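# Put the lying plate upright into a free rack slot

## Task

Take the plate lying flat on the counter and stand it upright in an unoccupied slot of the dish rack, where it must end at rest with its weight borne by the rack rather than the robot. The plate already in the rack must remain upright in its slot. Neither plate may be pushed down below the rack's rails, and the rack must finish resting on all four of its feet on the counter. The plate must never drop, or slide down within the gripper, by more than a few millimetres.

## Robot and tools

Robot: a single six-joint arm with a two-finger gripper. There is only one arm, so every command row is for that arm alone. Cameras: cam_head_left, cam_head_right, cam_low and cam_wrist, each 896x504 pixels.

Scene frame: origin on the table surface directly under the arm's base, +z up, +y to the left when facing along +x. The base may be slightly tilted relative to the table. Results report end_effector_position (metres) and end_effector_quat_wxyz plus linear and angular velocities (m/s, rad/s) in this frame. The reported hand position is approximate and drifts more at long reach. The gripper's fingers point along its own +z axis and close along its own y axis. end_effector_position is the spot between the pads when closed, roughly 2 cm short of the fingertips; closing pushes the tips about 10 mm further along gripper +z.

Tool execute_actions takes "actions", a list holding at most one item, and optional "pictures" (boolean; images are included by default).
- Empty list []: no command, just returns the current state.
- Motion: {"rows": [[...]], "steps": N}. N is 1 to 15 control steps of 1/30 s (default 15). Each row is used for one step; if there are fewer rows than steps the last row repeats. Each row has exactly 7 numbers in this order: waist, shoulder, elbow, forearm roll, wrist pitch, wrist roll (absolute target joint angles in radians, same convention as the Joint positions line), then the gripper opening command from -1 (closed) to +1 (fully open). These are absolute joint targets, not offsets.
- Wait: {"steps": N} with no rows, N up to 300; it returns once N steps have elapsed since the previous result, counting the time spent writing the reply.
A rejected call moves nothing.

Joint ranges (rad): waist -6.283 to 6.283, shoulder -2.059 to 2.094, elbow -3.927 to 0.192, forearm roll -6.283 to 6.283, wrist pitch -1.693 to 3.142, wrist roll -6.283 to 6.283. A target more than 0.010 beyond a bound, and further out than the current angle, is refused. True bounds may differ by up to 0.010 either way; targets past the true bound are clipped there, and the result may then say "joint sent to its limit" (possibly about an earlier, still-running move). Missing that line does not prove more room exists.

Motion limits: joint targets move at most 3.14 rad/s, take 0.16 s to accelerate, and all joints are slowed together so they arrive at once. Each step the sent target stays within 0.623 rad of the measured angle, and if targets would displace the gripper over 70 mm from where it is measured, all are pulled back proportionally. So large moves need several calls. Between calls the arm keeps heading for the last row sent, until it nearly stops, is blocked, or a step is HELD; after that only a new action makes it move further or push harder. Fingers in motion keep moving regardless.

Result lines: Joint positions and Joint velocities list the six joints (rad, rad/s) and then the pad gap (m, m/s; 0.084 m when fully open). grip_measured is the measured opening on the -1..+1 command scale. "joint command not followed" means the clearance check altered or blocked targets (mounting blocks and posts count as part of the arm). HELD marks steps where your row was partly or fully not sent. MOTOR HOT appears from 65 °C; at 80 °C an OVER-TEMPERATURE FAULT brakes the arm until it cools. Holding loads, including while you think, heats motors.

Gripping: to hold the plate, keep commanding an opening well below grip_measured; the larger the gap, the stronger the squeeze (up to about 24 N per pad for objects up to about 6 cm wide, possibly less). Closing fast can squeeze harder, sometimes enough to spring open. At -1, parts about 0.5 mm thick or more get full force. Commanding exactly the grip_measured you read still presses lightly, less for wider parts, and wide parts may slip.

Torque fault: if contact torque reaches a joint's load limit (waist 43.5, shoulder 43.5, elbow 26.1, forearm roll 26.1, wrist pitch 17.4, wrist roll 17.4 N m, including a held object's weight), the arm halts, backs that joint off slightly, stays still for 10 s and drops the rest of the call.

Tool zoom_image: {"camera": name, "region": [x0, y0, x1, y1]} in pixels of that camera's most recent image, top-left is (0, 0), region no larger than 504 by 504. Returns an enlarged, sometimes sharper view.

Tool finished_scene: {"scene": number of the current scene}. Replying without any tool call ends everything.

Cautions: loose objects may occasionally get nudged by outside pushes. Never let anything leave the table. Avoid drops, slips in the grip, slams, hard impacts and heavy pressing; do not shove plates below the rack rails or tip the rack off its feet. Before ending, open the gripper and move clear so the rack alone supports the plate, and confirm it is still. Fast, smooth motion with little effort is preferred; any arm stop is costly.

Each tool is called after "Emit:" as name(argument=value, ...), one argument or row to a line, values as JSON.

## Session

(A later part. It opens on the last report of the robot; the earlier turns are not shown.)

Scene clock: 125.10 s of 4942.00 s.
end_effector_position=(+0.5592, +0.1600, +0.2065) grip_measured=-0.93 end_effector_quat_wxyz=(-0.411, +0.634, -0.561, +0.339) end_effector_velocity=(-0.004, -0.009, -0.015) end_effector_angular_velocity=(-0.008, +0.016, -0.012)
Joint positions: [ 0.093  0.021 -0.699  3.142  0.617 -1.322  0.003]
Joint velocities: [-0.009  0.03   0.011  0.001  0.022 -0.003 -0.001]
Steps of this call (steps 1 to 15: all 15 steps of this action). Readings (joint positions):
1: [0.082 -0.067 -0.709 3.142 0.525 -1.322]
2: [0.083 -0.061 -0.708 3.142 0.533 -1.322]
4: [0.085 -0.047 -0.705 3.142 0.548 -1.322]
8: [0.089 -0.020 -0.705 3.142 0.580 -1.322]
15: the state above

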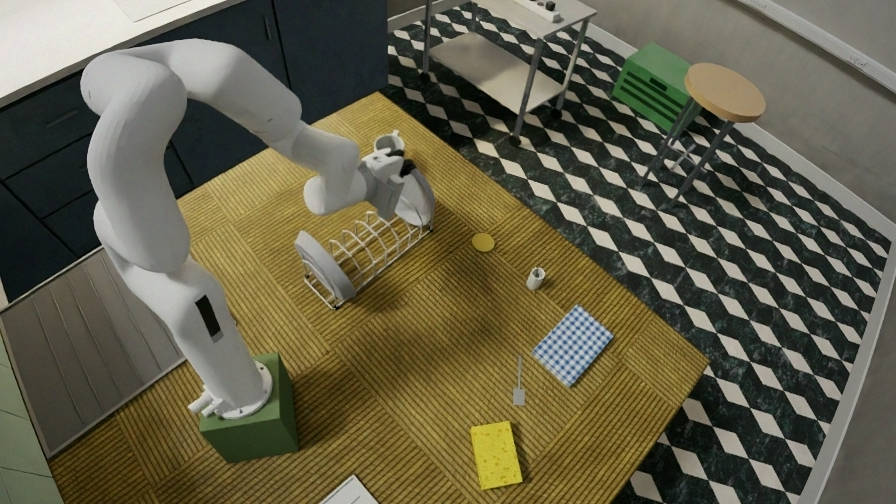

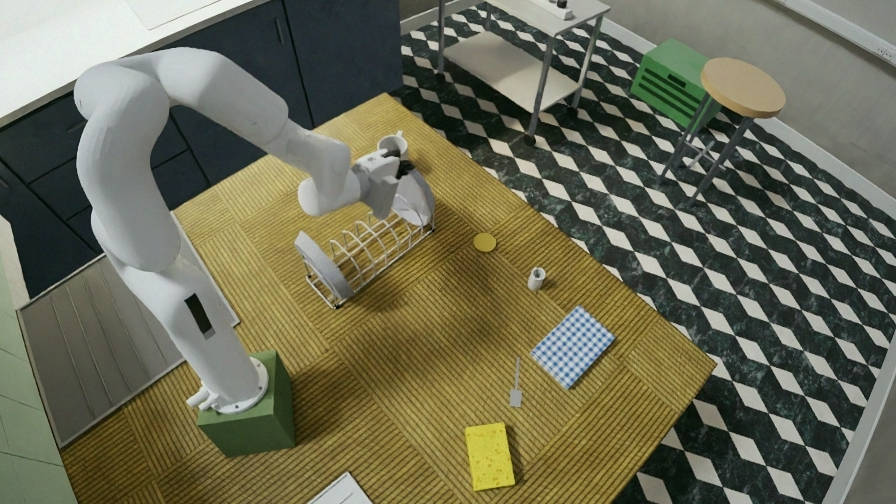

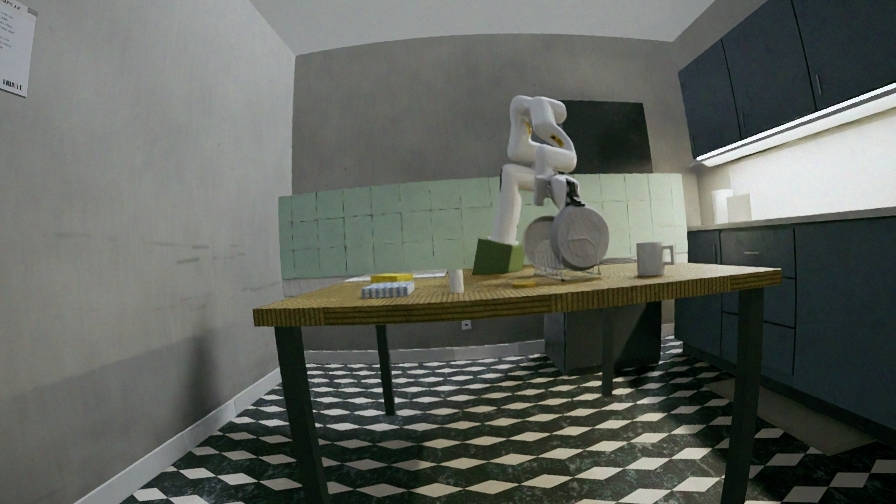

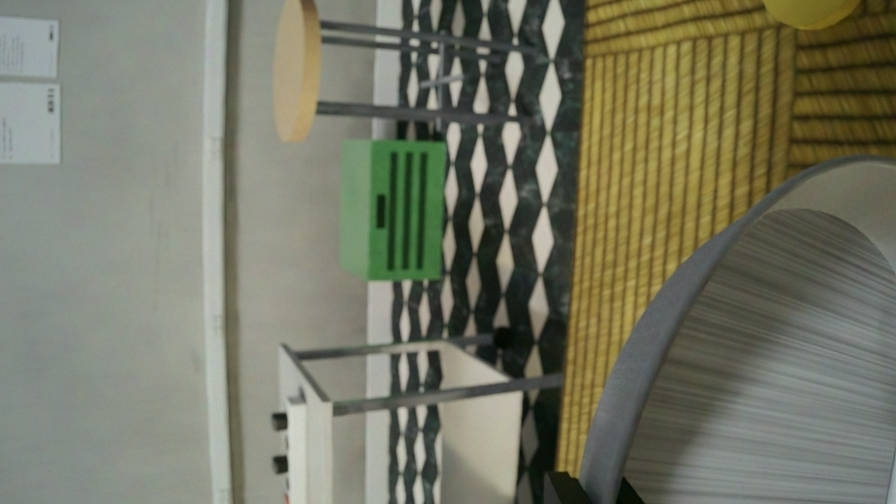

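Emit:
execute_actions(
  actions=[
    {"rows":[[0.095,0.021,-0.701,3.152,0.62,-1.33,-1],[0.096,0.022,-0.701,3.162,0.621,-1.338,-1],[0.098,0.023,-0.701,3.172,0.622,-1.346,-1],[0.099,0.024,-0.701,3.182,0.623,-1.354,-1],[0.101,0.026,-0.701,3.192,0.625,-1.362,-1],[0.103,0.028,-0.701,3.202,0.627,-1.37,-1],[0.105,0.03,-0.701,3.212,0.629,-1.378,-1],[0.106,0.032,-0.701,3.222,0.631,-1.387,-1],[0.107,0.035,-0.701,3.222,0.634,-1.387,-1],[0.107,0.038,-0.701,3.222,0.637,-1.387,-1]]},
  ],
)

Emit:
zoom_image(
  camera="cam_head_left",
  region=[350,130,490,270],
)

Emit:
zoom_image(
  camera="cam_low",
  region=[520,190,620,290],
)

Scene clock: 128.53 s of 4942.00 s.
end_effector_position=(+0.5611, +0.1606, +0.2028) grip_measured=-0.93 end_effector_quat_wxyz=(-0.405, +0.627, -0.564, +0.354) end_effector_velocity=(-0.001, -0.001, -0.001) end_effector_angular_velocity=(-0.001, +0.001, -0.003)
Joint positions: [ 0.107  0.037 -0.702  3.222  0.638 -1.387  0.003]
Joint velocities: [-0.001  0.     0.003  0.003  0.001 -0.002  0.   ]
Steps of this call (steps 1 to 15: the robot went on to your last target; steps 16 to 88: nothing new was sent; steps 89 to 103: all 15 steps of this action). Readings (joint positions):
89: [0.093 0.020 -0.701 3.142 0.619 -1.322]
90: [0.093 0.020 -0.701 3.145 0.619 -1.325]
92: [0.096 0.021 -0.701 3.159 0.621 -1.336]
96: [0.103 0.026 -0.703 3.198 0.627 -1.367]
103: the state above

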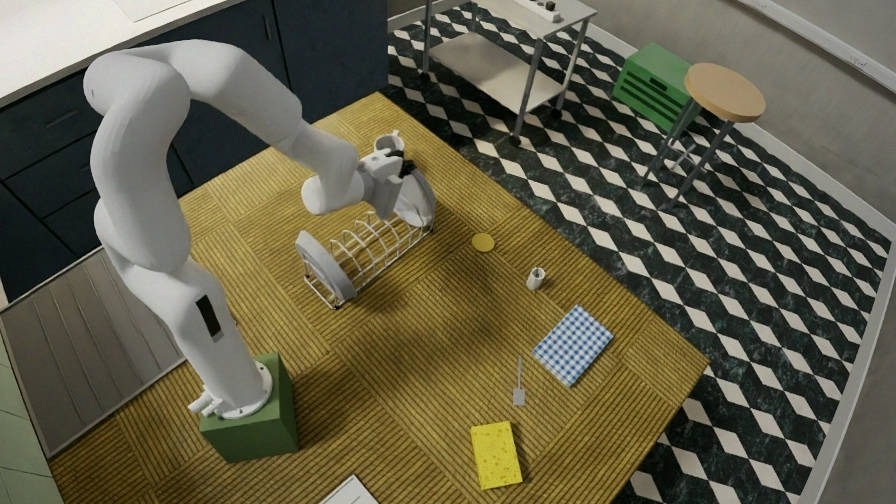

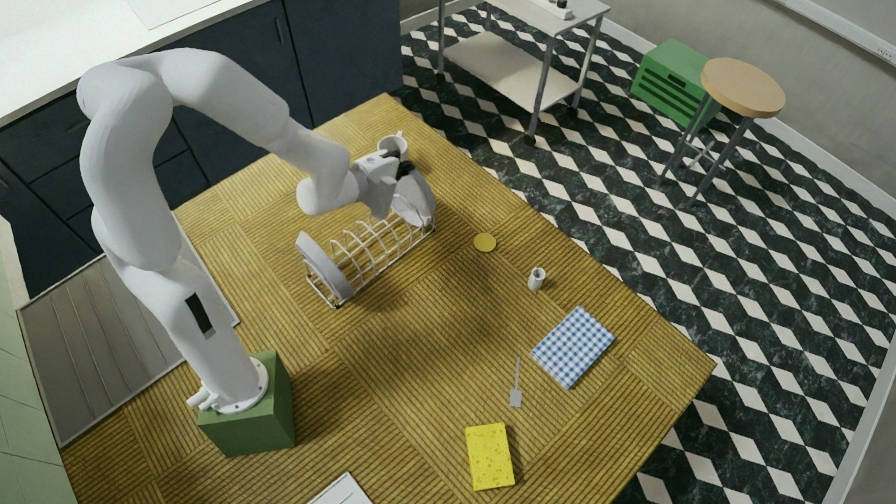

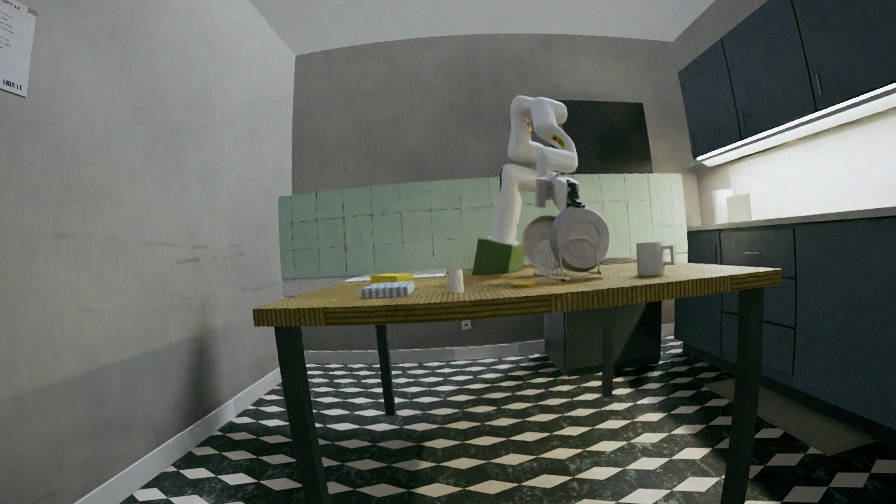

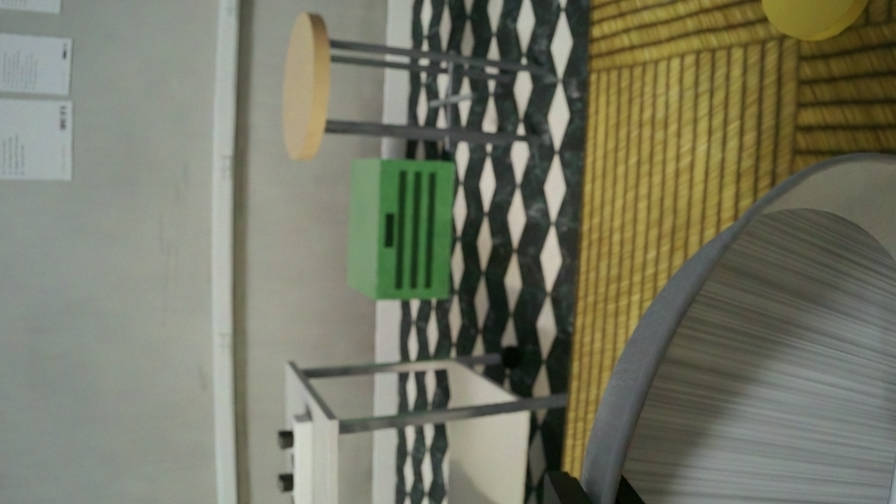

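Region (350, 130, 490, 270) of cam_head_left's 896x504 image, scaled by 3.600, with more detail than that image has.

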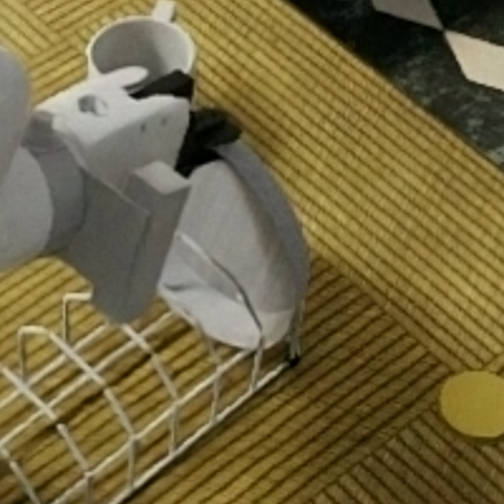

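Region (520, 190, 620, 290) of cam_low's 896x504 image, scaled by 5.040, with more detail than that image has.

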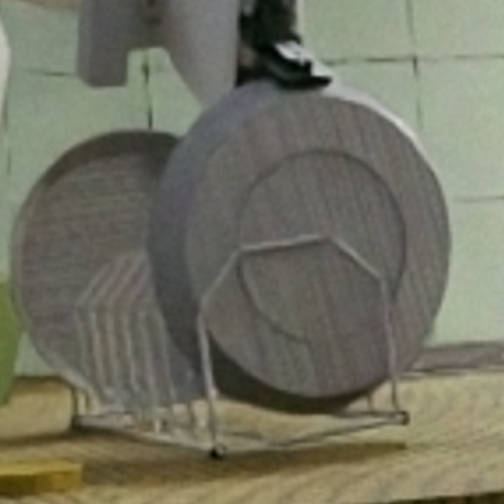

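Emit:
execute_actions(
  actions=[
    {"rows":[[0.109,0.035,-0.701,3.225,0.634,-1.389,-1],[0.111,0.033,-0.701,3.228,0.632,-1.392,-1],[0.113,0.031,-0.701,3.231,0.63,-1.394,-1],[0.115,0.029,-0.701,3.234,0.628,-1.396,-1],[0.117,0.028,-0.701,3.237,0.627,-1.398,-1],[0.119,0.028,-0.701,3.24,0.627,-1.401,-1],[0.121,0.028,-0.701,3.243,0.627,-1.403,-1],[0.123,0.028,-0.701,3.246,0.627,-1.406,-1],[0.125,0.028,-0.701,3.249,0.627,-1.408,-1],[0.127,0.028,-0.701,3.252,0.627,-1.411,-1]]},
  ],
)

Emit:
zoom_image(
  camera="cam_low",
  region=[520,190,620,290],
)

Scene clock: 131.60 s of 4942.00 s.
end_effector_position=(+0.5569, +0.1679, +0.2017) grip_measured=-0.94 end_effector_quat_wxyz=(-0.402, +0.629, -0.564, +0.353) end_effector_velocity=(+0.004, +0.004, +0.007) end_effector_angular_velocity=(+0.003, -0.017, +0.005)
Joint positions: [ 0.126  0.029 -0.7    3.252  0.626 -1.411  0.003]
Joint velocities: [ 0.002 -0.007 -0.005  0.001  0.006 -0.003  0.   ]
Steps of this call (steps 1 to 15: the robot went on to your last target; steps 16 to 77: nothing new was sent; steps 78 to 92: all 15 steps of this action). Readings (joint positions):
78: [0.107 0.038 -0.701 3.222 0.637 -1.387]
79: [0.108 0.037 -0.701 3.223 0.636 -1.388]
81: [0.110 0.034 -0.700 3.228 0.632 -1.392]
85: [0.117 0.032 -0.695 3.240 0.624 -1.400]
92: the state above

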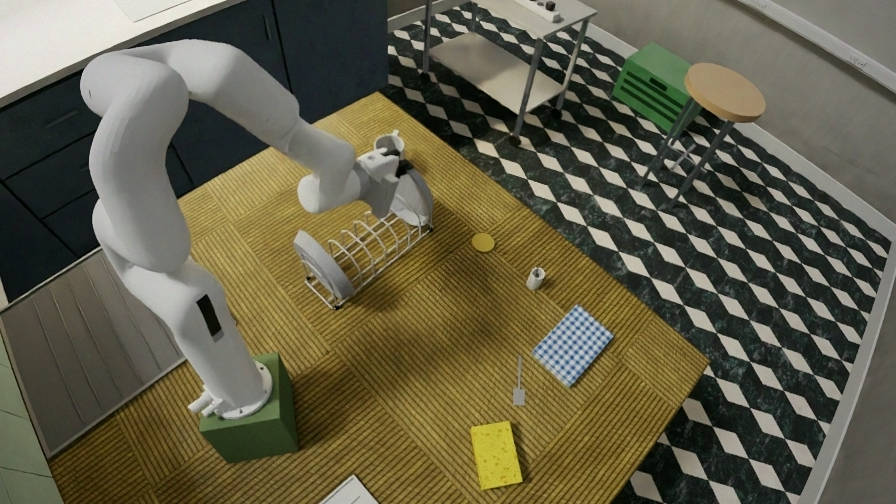

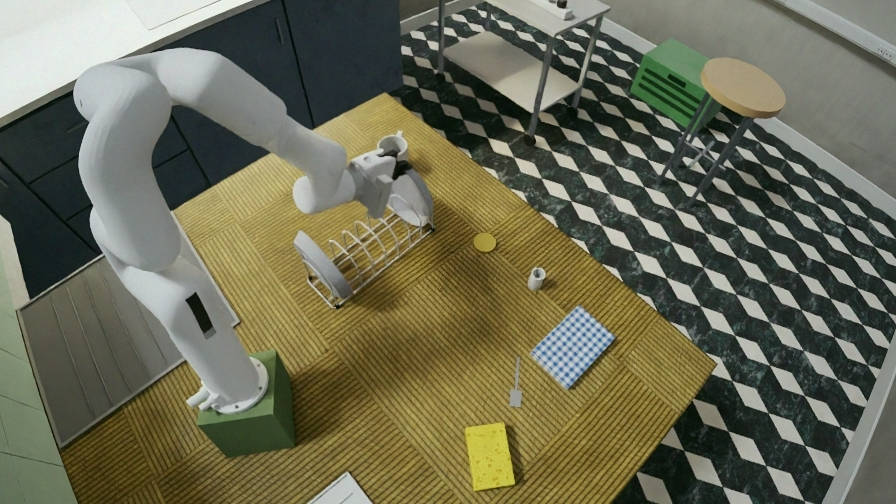

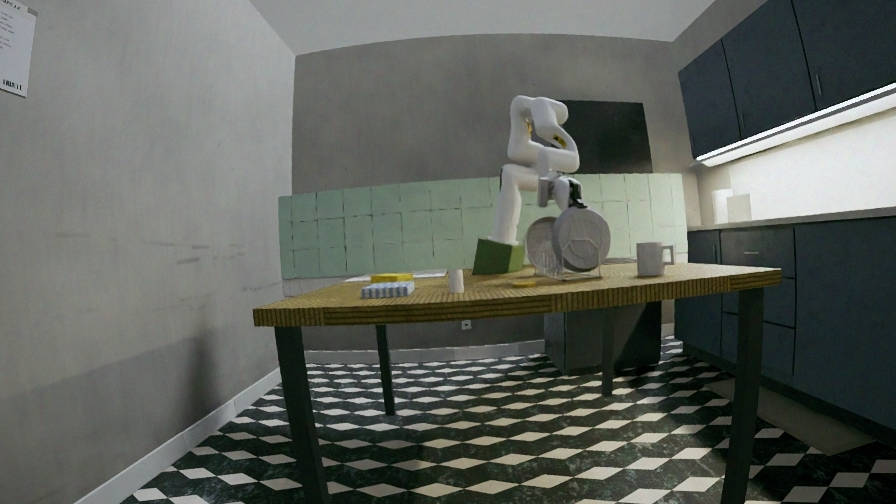

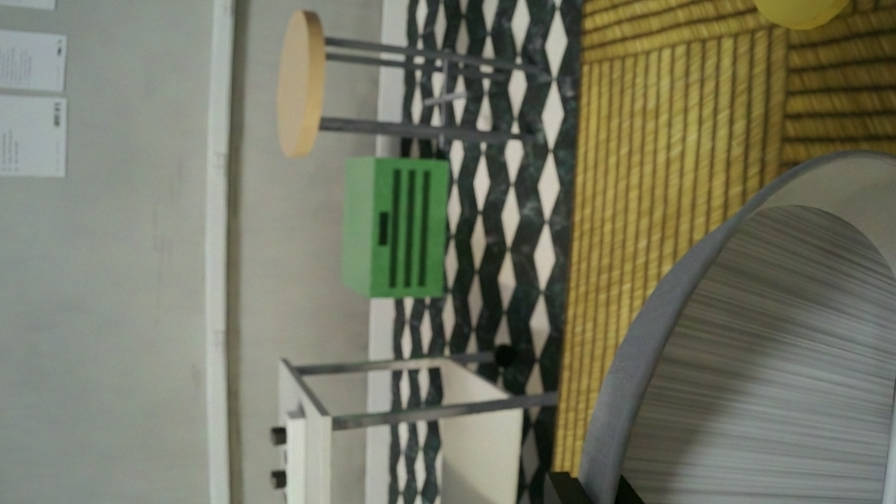

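Region (520, 190, 620, 290) of cam_low's 896x504 image, scaled by 5.040, with more detail than that image has.

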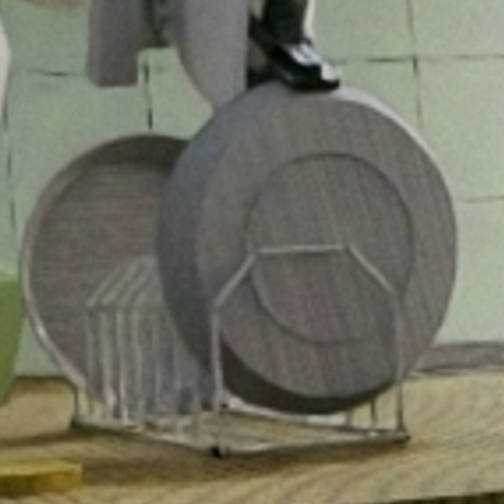

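Emit:
execute_actions(
  actions=[
    {"rows":[[0.128,0.029,-0.701,3.252,0.628,-1.411,-1],[0.129,0.031,-0.702,3.252,0.629,-1.411,-1],[0.13,0.033,-0.702,3.252,0.631,-1.411,-1],[0.131,0.035,-0.703,3.252,0.632,-1.411,-1],[0.132,0.037,-0.703,3.252,0.634,-1.411,-1],[0.133,0.039,-0.704,3.252,0.635,-1.411,-1],[0.134,0.041,-0.704,3.252,0.637,-1.411,-1]]},
  ],
)

Emit:
zoom_image(
  camera="cam_low",
  region=[520,190,620,290],
)

Emit:
zoom_image(
  camera="cam_head_left",
  region=[370,150,470,250],
)

Scene clock: 134.80 s of 4942.00 s.
end_effector_position=(+0.5580, +0.1720, +0.1991) grip_measured=-0.94 end_effector_quat_wxyz=(-0.404, +0.631, -0.561, +0.352) end_effector_velocity=(-0.000, -0.000, +0.000) end_effector_angular_velocity=(-0.001, -0.000, -0.000)
Joint positions: [ 0.134  0.041 -0.704  3.252  0.637 -1.411  0.003]
Joint velocities: [-0.001 -0.001  0.    -0.    -0.001 -0.001 -0.   ]
Steps of this call (steps 1 to 15: the robot went on to your last target; steps 16 to 81: nothing new was sent; steps 82 to 96: all 15 steps of this action). Readings (joint positions):
82: [0.127 0.028 -0.701 3.252 0.627 -1.411]
83: [0.127 0.028 -0.701 3.252 0.627 -1.411]
85: [0.129 0.030 -0.702 3.252 0.630 -1.411]
89: [0.133 0.038 -0.704 3.252 0.635 -1.411]
96: the state above

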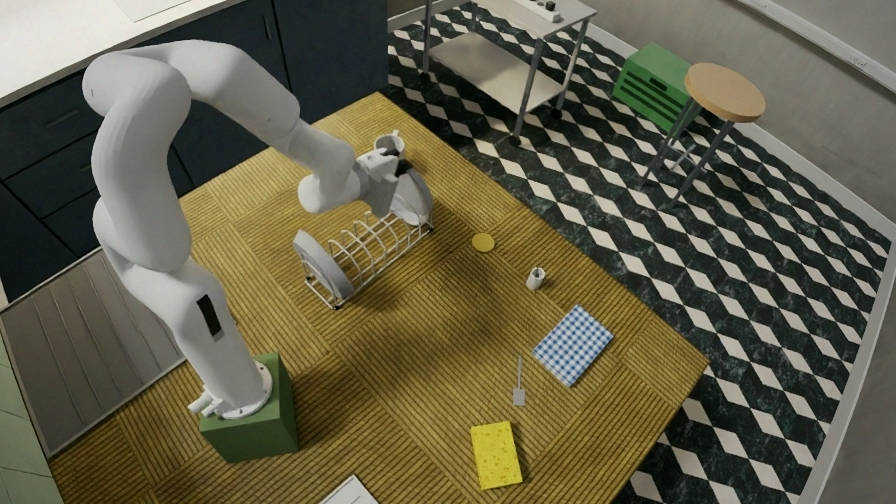

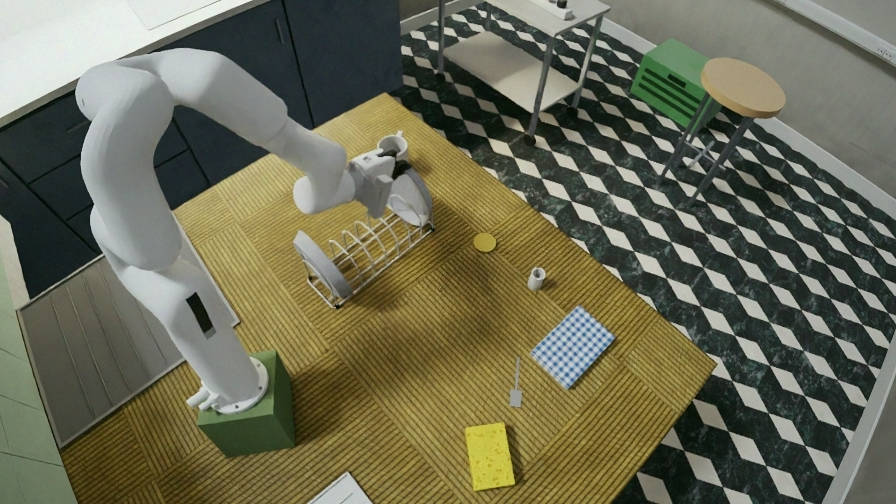

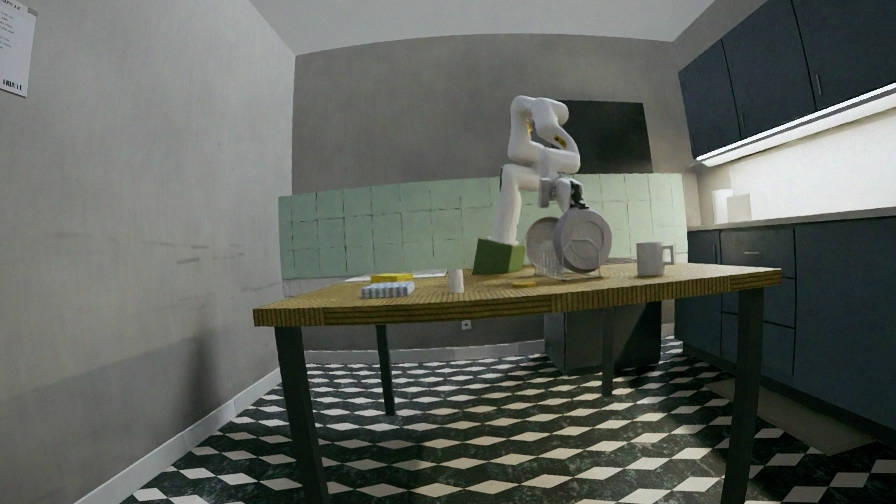

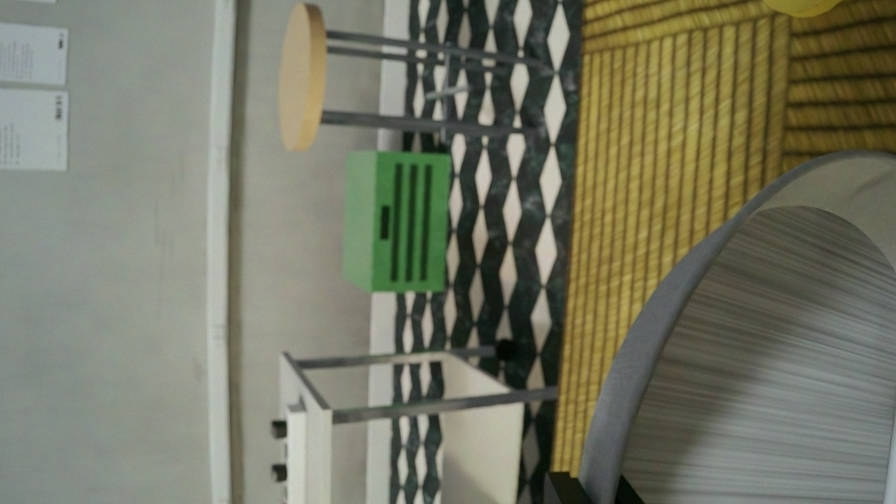

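Region (520, 190, 620, 290) of cam_low's 896x504 image, scaled by 5.040, with more detail than that image has.

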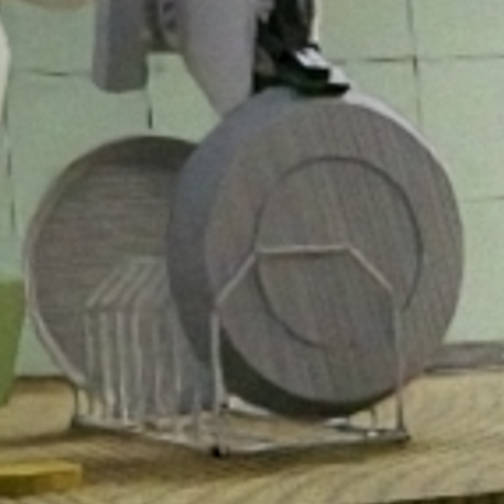

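Region (370, 150, 470, 250) of cam_head_left's 896x504 image, scaled by 5.040, with more detail than that image has.

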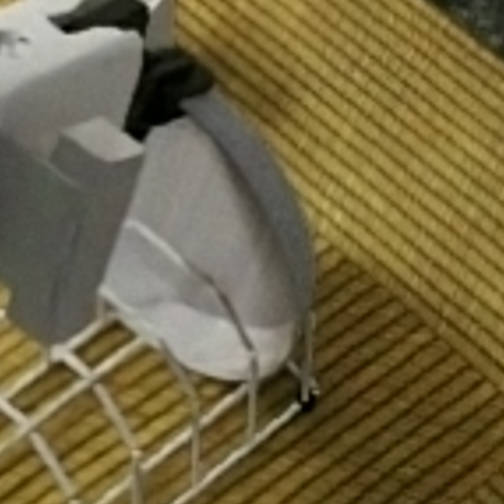

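Emit:
execute_actions(
  actions=[
    {"rows":[[0.134,0.043,-0.704,3.252,0.639,-1.411,-1],[0.134,0.045,-0.704,3.252,0.641,-1.411,-1],[0.134,0.047,-0.705,3.252,0.642,-1.411,-1],[0.134,0.049,-0.705,3.252,0.644,-1.411,-1],[0.134,0.051,-0.705,3.252,0.646,-1.411,-1],[0.134,0.053,-0.705,3.252,0.648,-1.411,-1],[0.134,0.055,-0.705,3.252,0.65,-1.411,-1]]},
  ],
)

Emit:
zoom_image(
  camera="cam_low",
  region=[540,230,620,290],
)

Scene clock: 138.80 s of 4942.00 s.
end_effector_position=(+0.5593, +0.1715, +0.1961) grip_measured=-0.93 end_effector_quat_wxyz=(-0.405, +0.630, -0.560, +0.353) end_effector_velocity=(-0.001, -0.001, -0.002) end_effector_angular_velocity=(-0.002, +0.003, -0.001)
Joint positions: [ 0.134  0.053 -0.707  3.252  0.651 -1.411  0.003]
Joint velocities: [-0.001  0.002  0.002 -0.     0.001 -0.     0.   ]
Steps of this call (steps 1 to 15: the robot went on to your last target; steps 16 to 100: nothing new was sent; then 0.17 s passed at rest; steps 101 to 115: all 15 steps of this action). Readings (joint positions):
101: [0.134 0.041 -0.704 3.252 0.637 -1.411]
102: [0.134 0.042 -0.704 3.252 0.638 -1.411]
104: [0.134 0.044 -0.705 3.252 0.640 -1.411]
108: [0.134 0.051 -0.706 3.252 0.648 -1.411]
115: the state above

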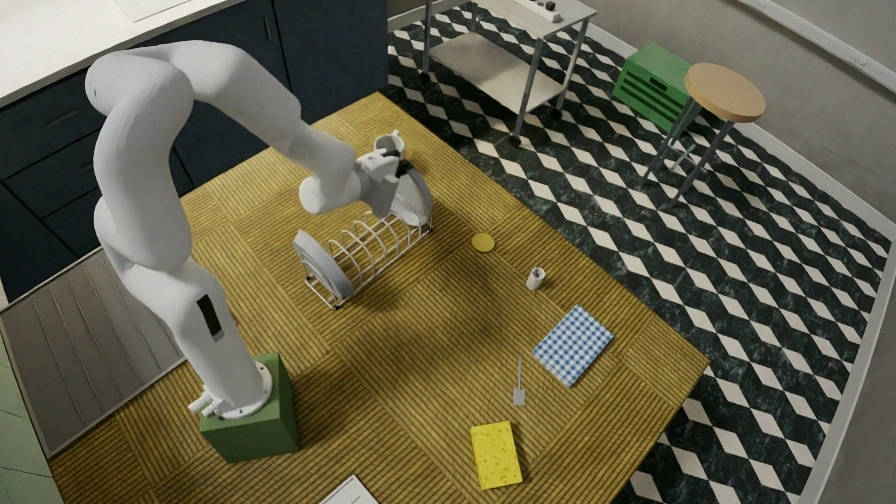

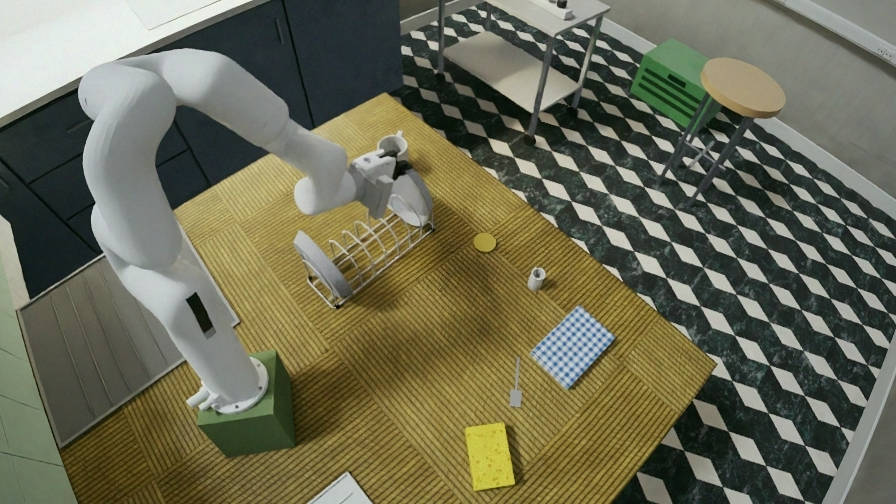

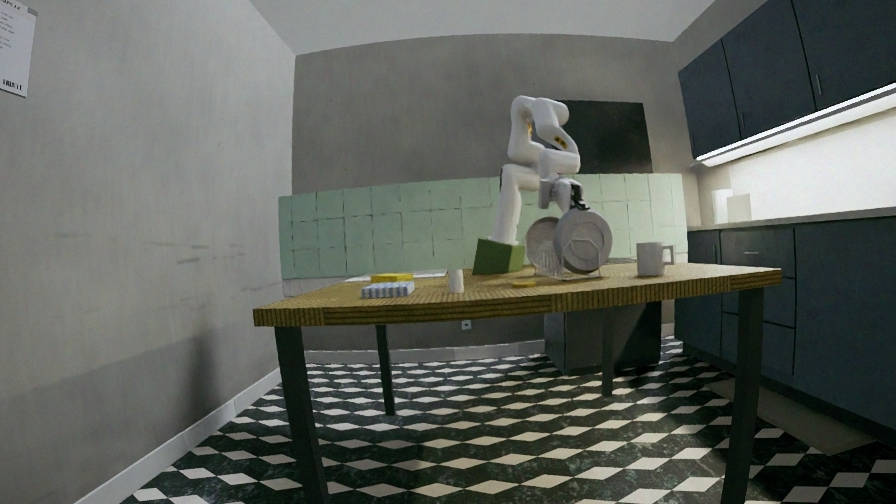

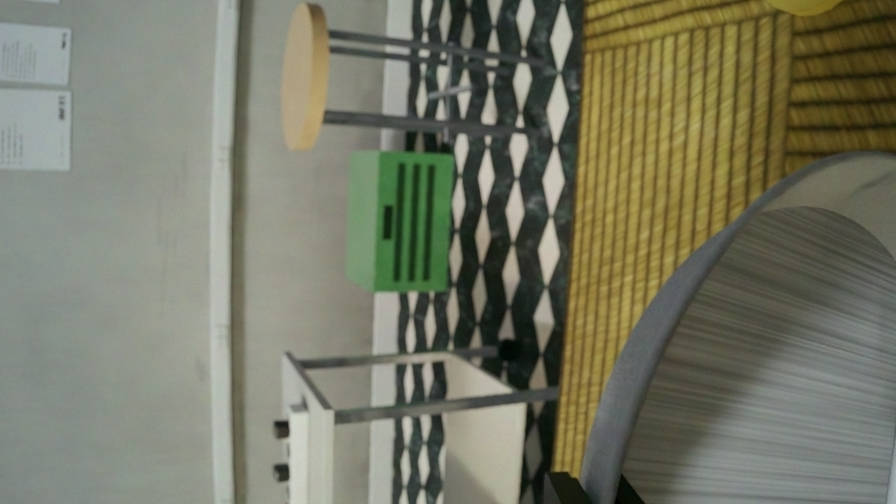

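Region (540, 230, 620, 290) of cam_low's 896x504 image, scaled by 6.300, with more detail than that image has; it fills the top 378 rows of this view, and the rest is white.

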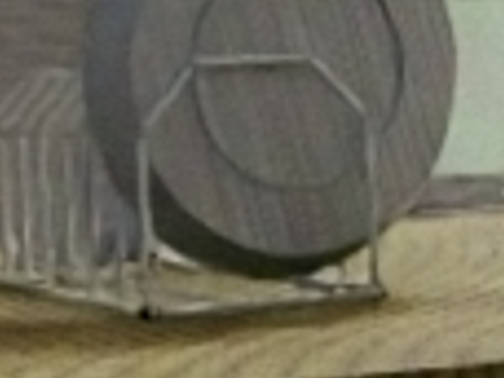

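Emit:
execute_actions(
  actions=[
    {"rows":[[0.134,0.054,-0.706,3.252,0.65,-1.411,-0.96],[0.134,0.054,-0.706,3.252,0.65,-1.411,-0.94],[0.134,0.054,-0.706,3.252,0.65,-1.411,-0.92],[0.134,0.054,-0.706,3.252,0.65,-1.411,-0.9],[0.134,0.054,-0.706,3.252,0.65,-1.411,-0.89],[0.134,0.054,-0.706,3.252,0.65,-1.411,-0.88],[0.134,0.054,-0.706,3.252,0.65,-1.411,-0.87],[0.134,0.054,-0.706,3.252,0.65,-1.411,-0.86],[0.134,0.054,-0.706,3.252,0.65,-1.411,-0.85],[0.134,0.054,-0.706,3.252,0.65,-1.411,-0.84],[0.134,0.054,-0.706,3.252,0.65,-1.411,-0.83],[0.134,0.054,-0.706,3.252,0.65,-1.411,-0.82],[0.134,0.054,-0.706,3.252,0.65,-1.411,-0.81],[0.134,0.054,-0.706,3.252,0.65,-1.411,-0.8],[0.134,0.054,-0.706,3.252,0.65,-1.411,-0.79]]},
  ],
  pictures=false,
)

Emit:
execute_actions(
  actions=[
    {"rows":[[0.134,0.054,-0.706,3.252,0.65,-1.411,-0.78],[0.134,0.054,-0.706,3.252,0.65,-1.411,-0.77],[0.134,0.054,-0.706,3.252,0.65,-1.411,-0.76],[0.134,0.054,-0.706,3.252,0.65,-1.411,-0.75],[0.134,0.054,-0.706,3.252,0.65,-1.411,-0.74],[0.134,0.054,-0.706,3.252,0.65,-1.411,-0.72],[0.134,0.054,-0.706,3.252,0.65,-1.411,-0.7],[0.134,0.054,-0.706,3.252,0.65,-1.411,-0.68],[0.134,0.054,-0.706,3.252,0.65,-1.411,-0.66],[0.134,0.054,-0.706,3.252,0.65,-1.411,-0.64],[0.134,0.054,-0.706,3.252,0.65,-1.411,-0.62],[0.134,0.054,-0.706,3.252,0.65,-1.411,-0.6],[0.134,0.054,-0.706,3.252,0.65,-1.411,-0.58],[0.134,0.054,-0.706,3.252,0.65,-1.411,-0.55],[0.134,0.054,-0.706,3.252,0.65,-1.411,-0.5]]},
  ],
)

Emit:
zoom_image(
  camera="cam_low",
  region=[520,190,620,290],
)

Scene clock: 145.00 s of 4942.00 s.
end_effector_position=(+0.5576, +0.1705, +0.1934) grip_measured=-0.82 end_effector_quat_wxyz=(-0.403, +0.632, -0.562, +0.352) end_effector_velocity=(-0.002, -0.001, -0.003) end_effector_angular_velocity=(-0.002, +0.008, -0.000)
Joint positions: [ 0.134  0.056 -0.704  3.252  0.649 -1.411  0.008]
Joint velocities: [-0.     0.002  0.003 -0.001 -0.003  0.     0.013]
Steps of this call (steps 1 to 15: the robot went on to your last target; steps 16 to 171: nothing new was sent; steps 172 to 186: all 15 steps of this action). Readings (joint positions):
172: [0.134 0.055 -0.706 3.252 0.650 -1.411]
173: [0.134 0.055 -0.706 3.252 0.650 -1.411]
175: [0.134 0.055 -0.706 3.252 0.650 -1.411]
179: [0.134 0.055 -0.705 3.252 0.649 -1.411]
186: the state above

Scene clock: 145.50 s of 4942.00 s.
end_effector_position=(+0.5562, +0.1691, +0.1915) grip_measured=-0.56 end_effector_quat_wxyz=(-0.401, +0.632, -0.563, +0.351) end_effector_velocity=(+0.013, +0.009, +0.017) end_effector_angular_velocity=(+0.012, -0.044, +0.012)
Joint positions: [ 0.133  0.057 -0.702  3.252  0.647 -1.411  0.019]
Joint velocities: [ 0.003 -0.012 -0.023 -0.001  0.012 -0.     0.057]
Steps of this call (steps 1 to 15: all 15 steps of this action). Readings (joint positions):
1: [0.134 0.056 -0.704 3.252 0.649 -1.411]
2: [0.134 0.056 -0.704 3.252 0.649 -1.411]
4: [0.134 0.056 -0.703 3.252 0.648 -1.411]
8: [0.134 0.056 -0.703 3.252 0.648 -1.411]
15: the state above

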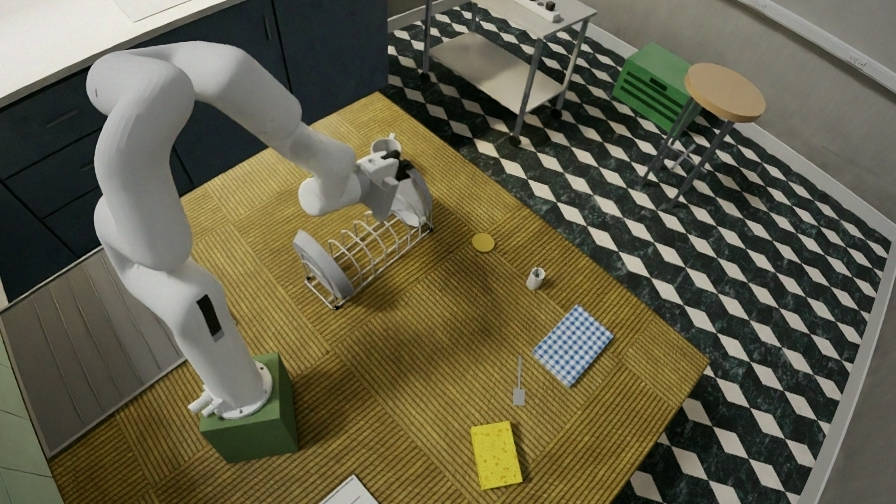

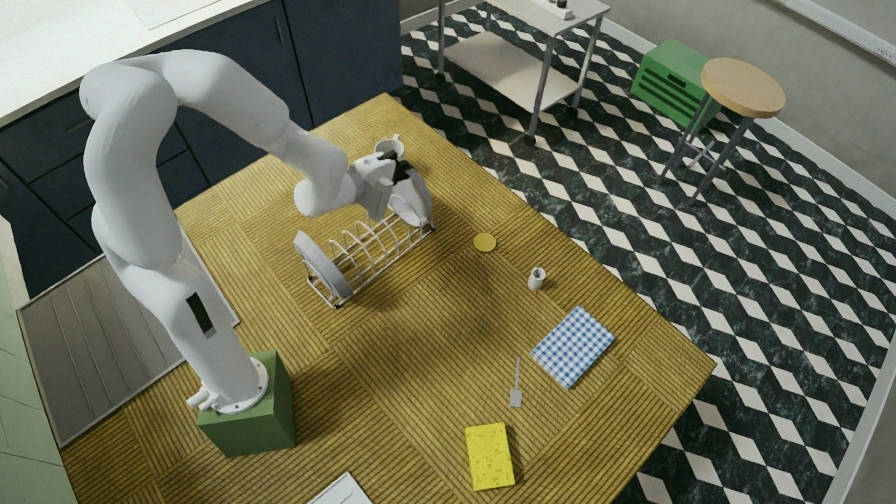

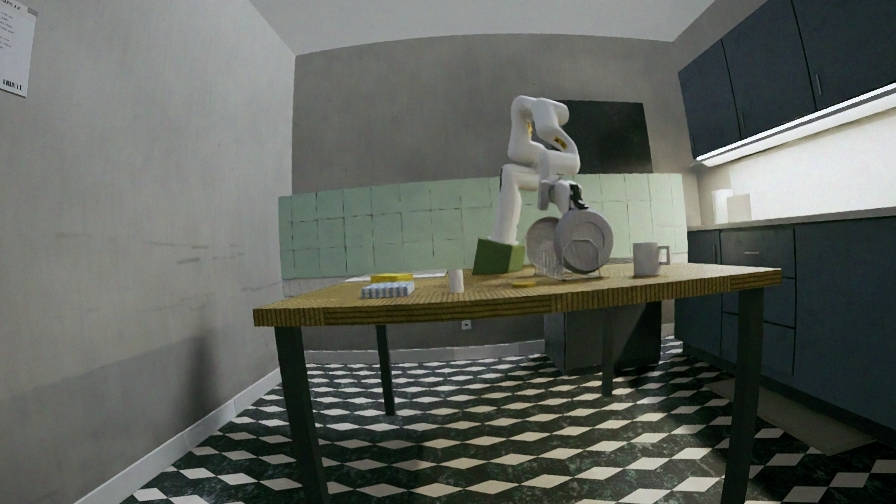

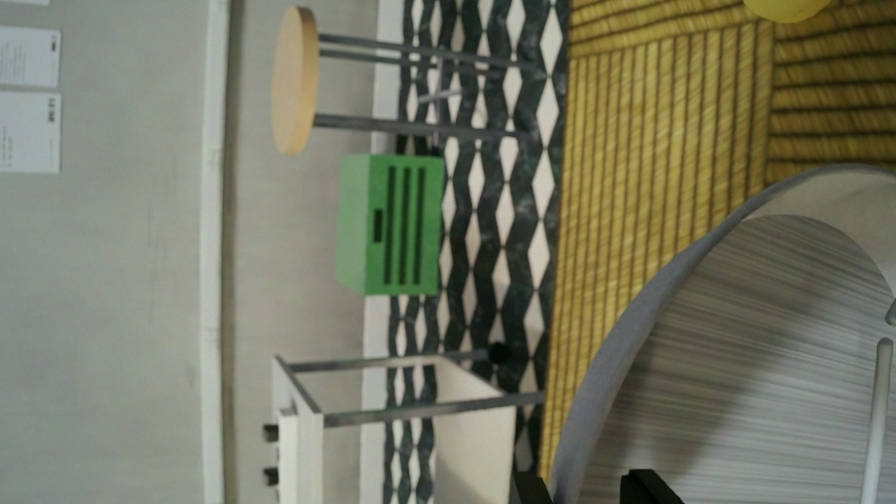

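Region (520, 190, 620, 290) of cam_low's 896x504 image, scaled by 5.040, with more detail than that image has.

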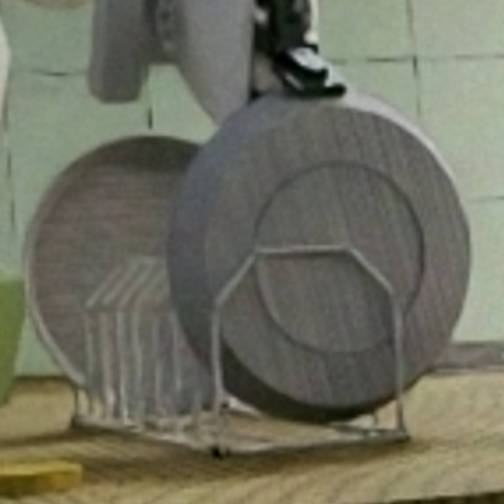

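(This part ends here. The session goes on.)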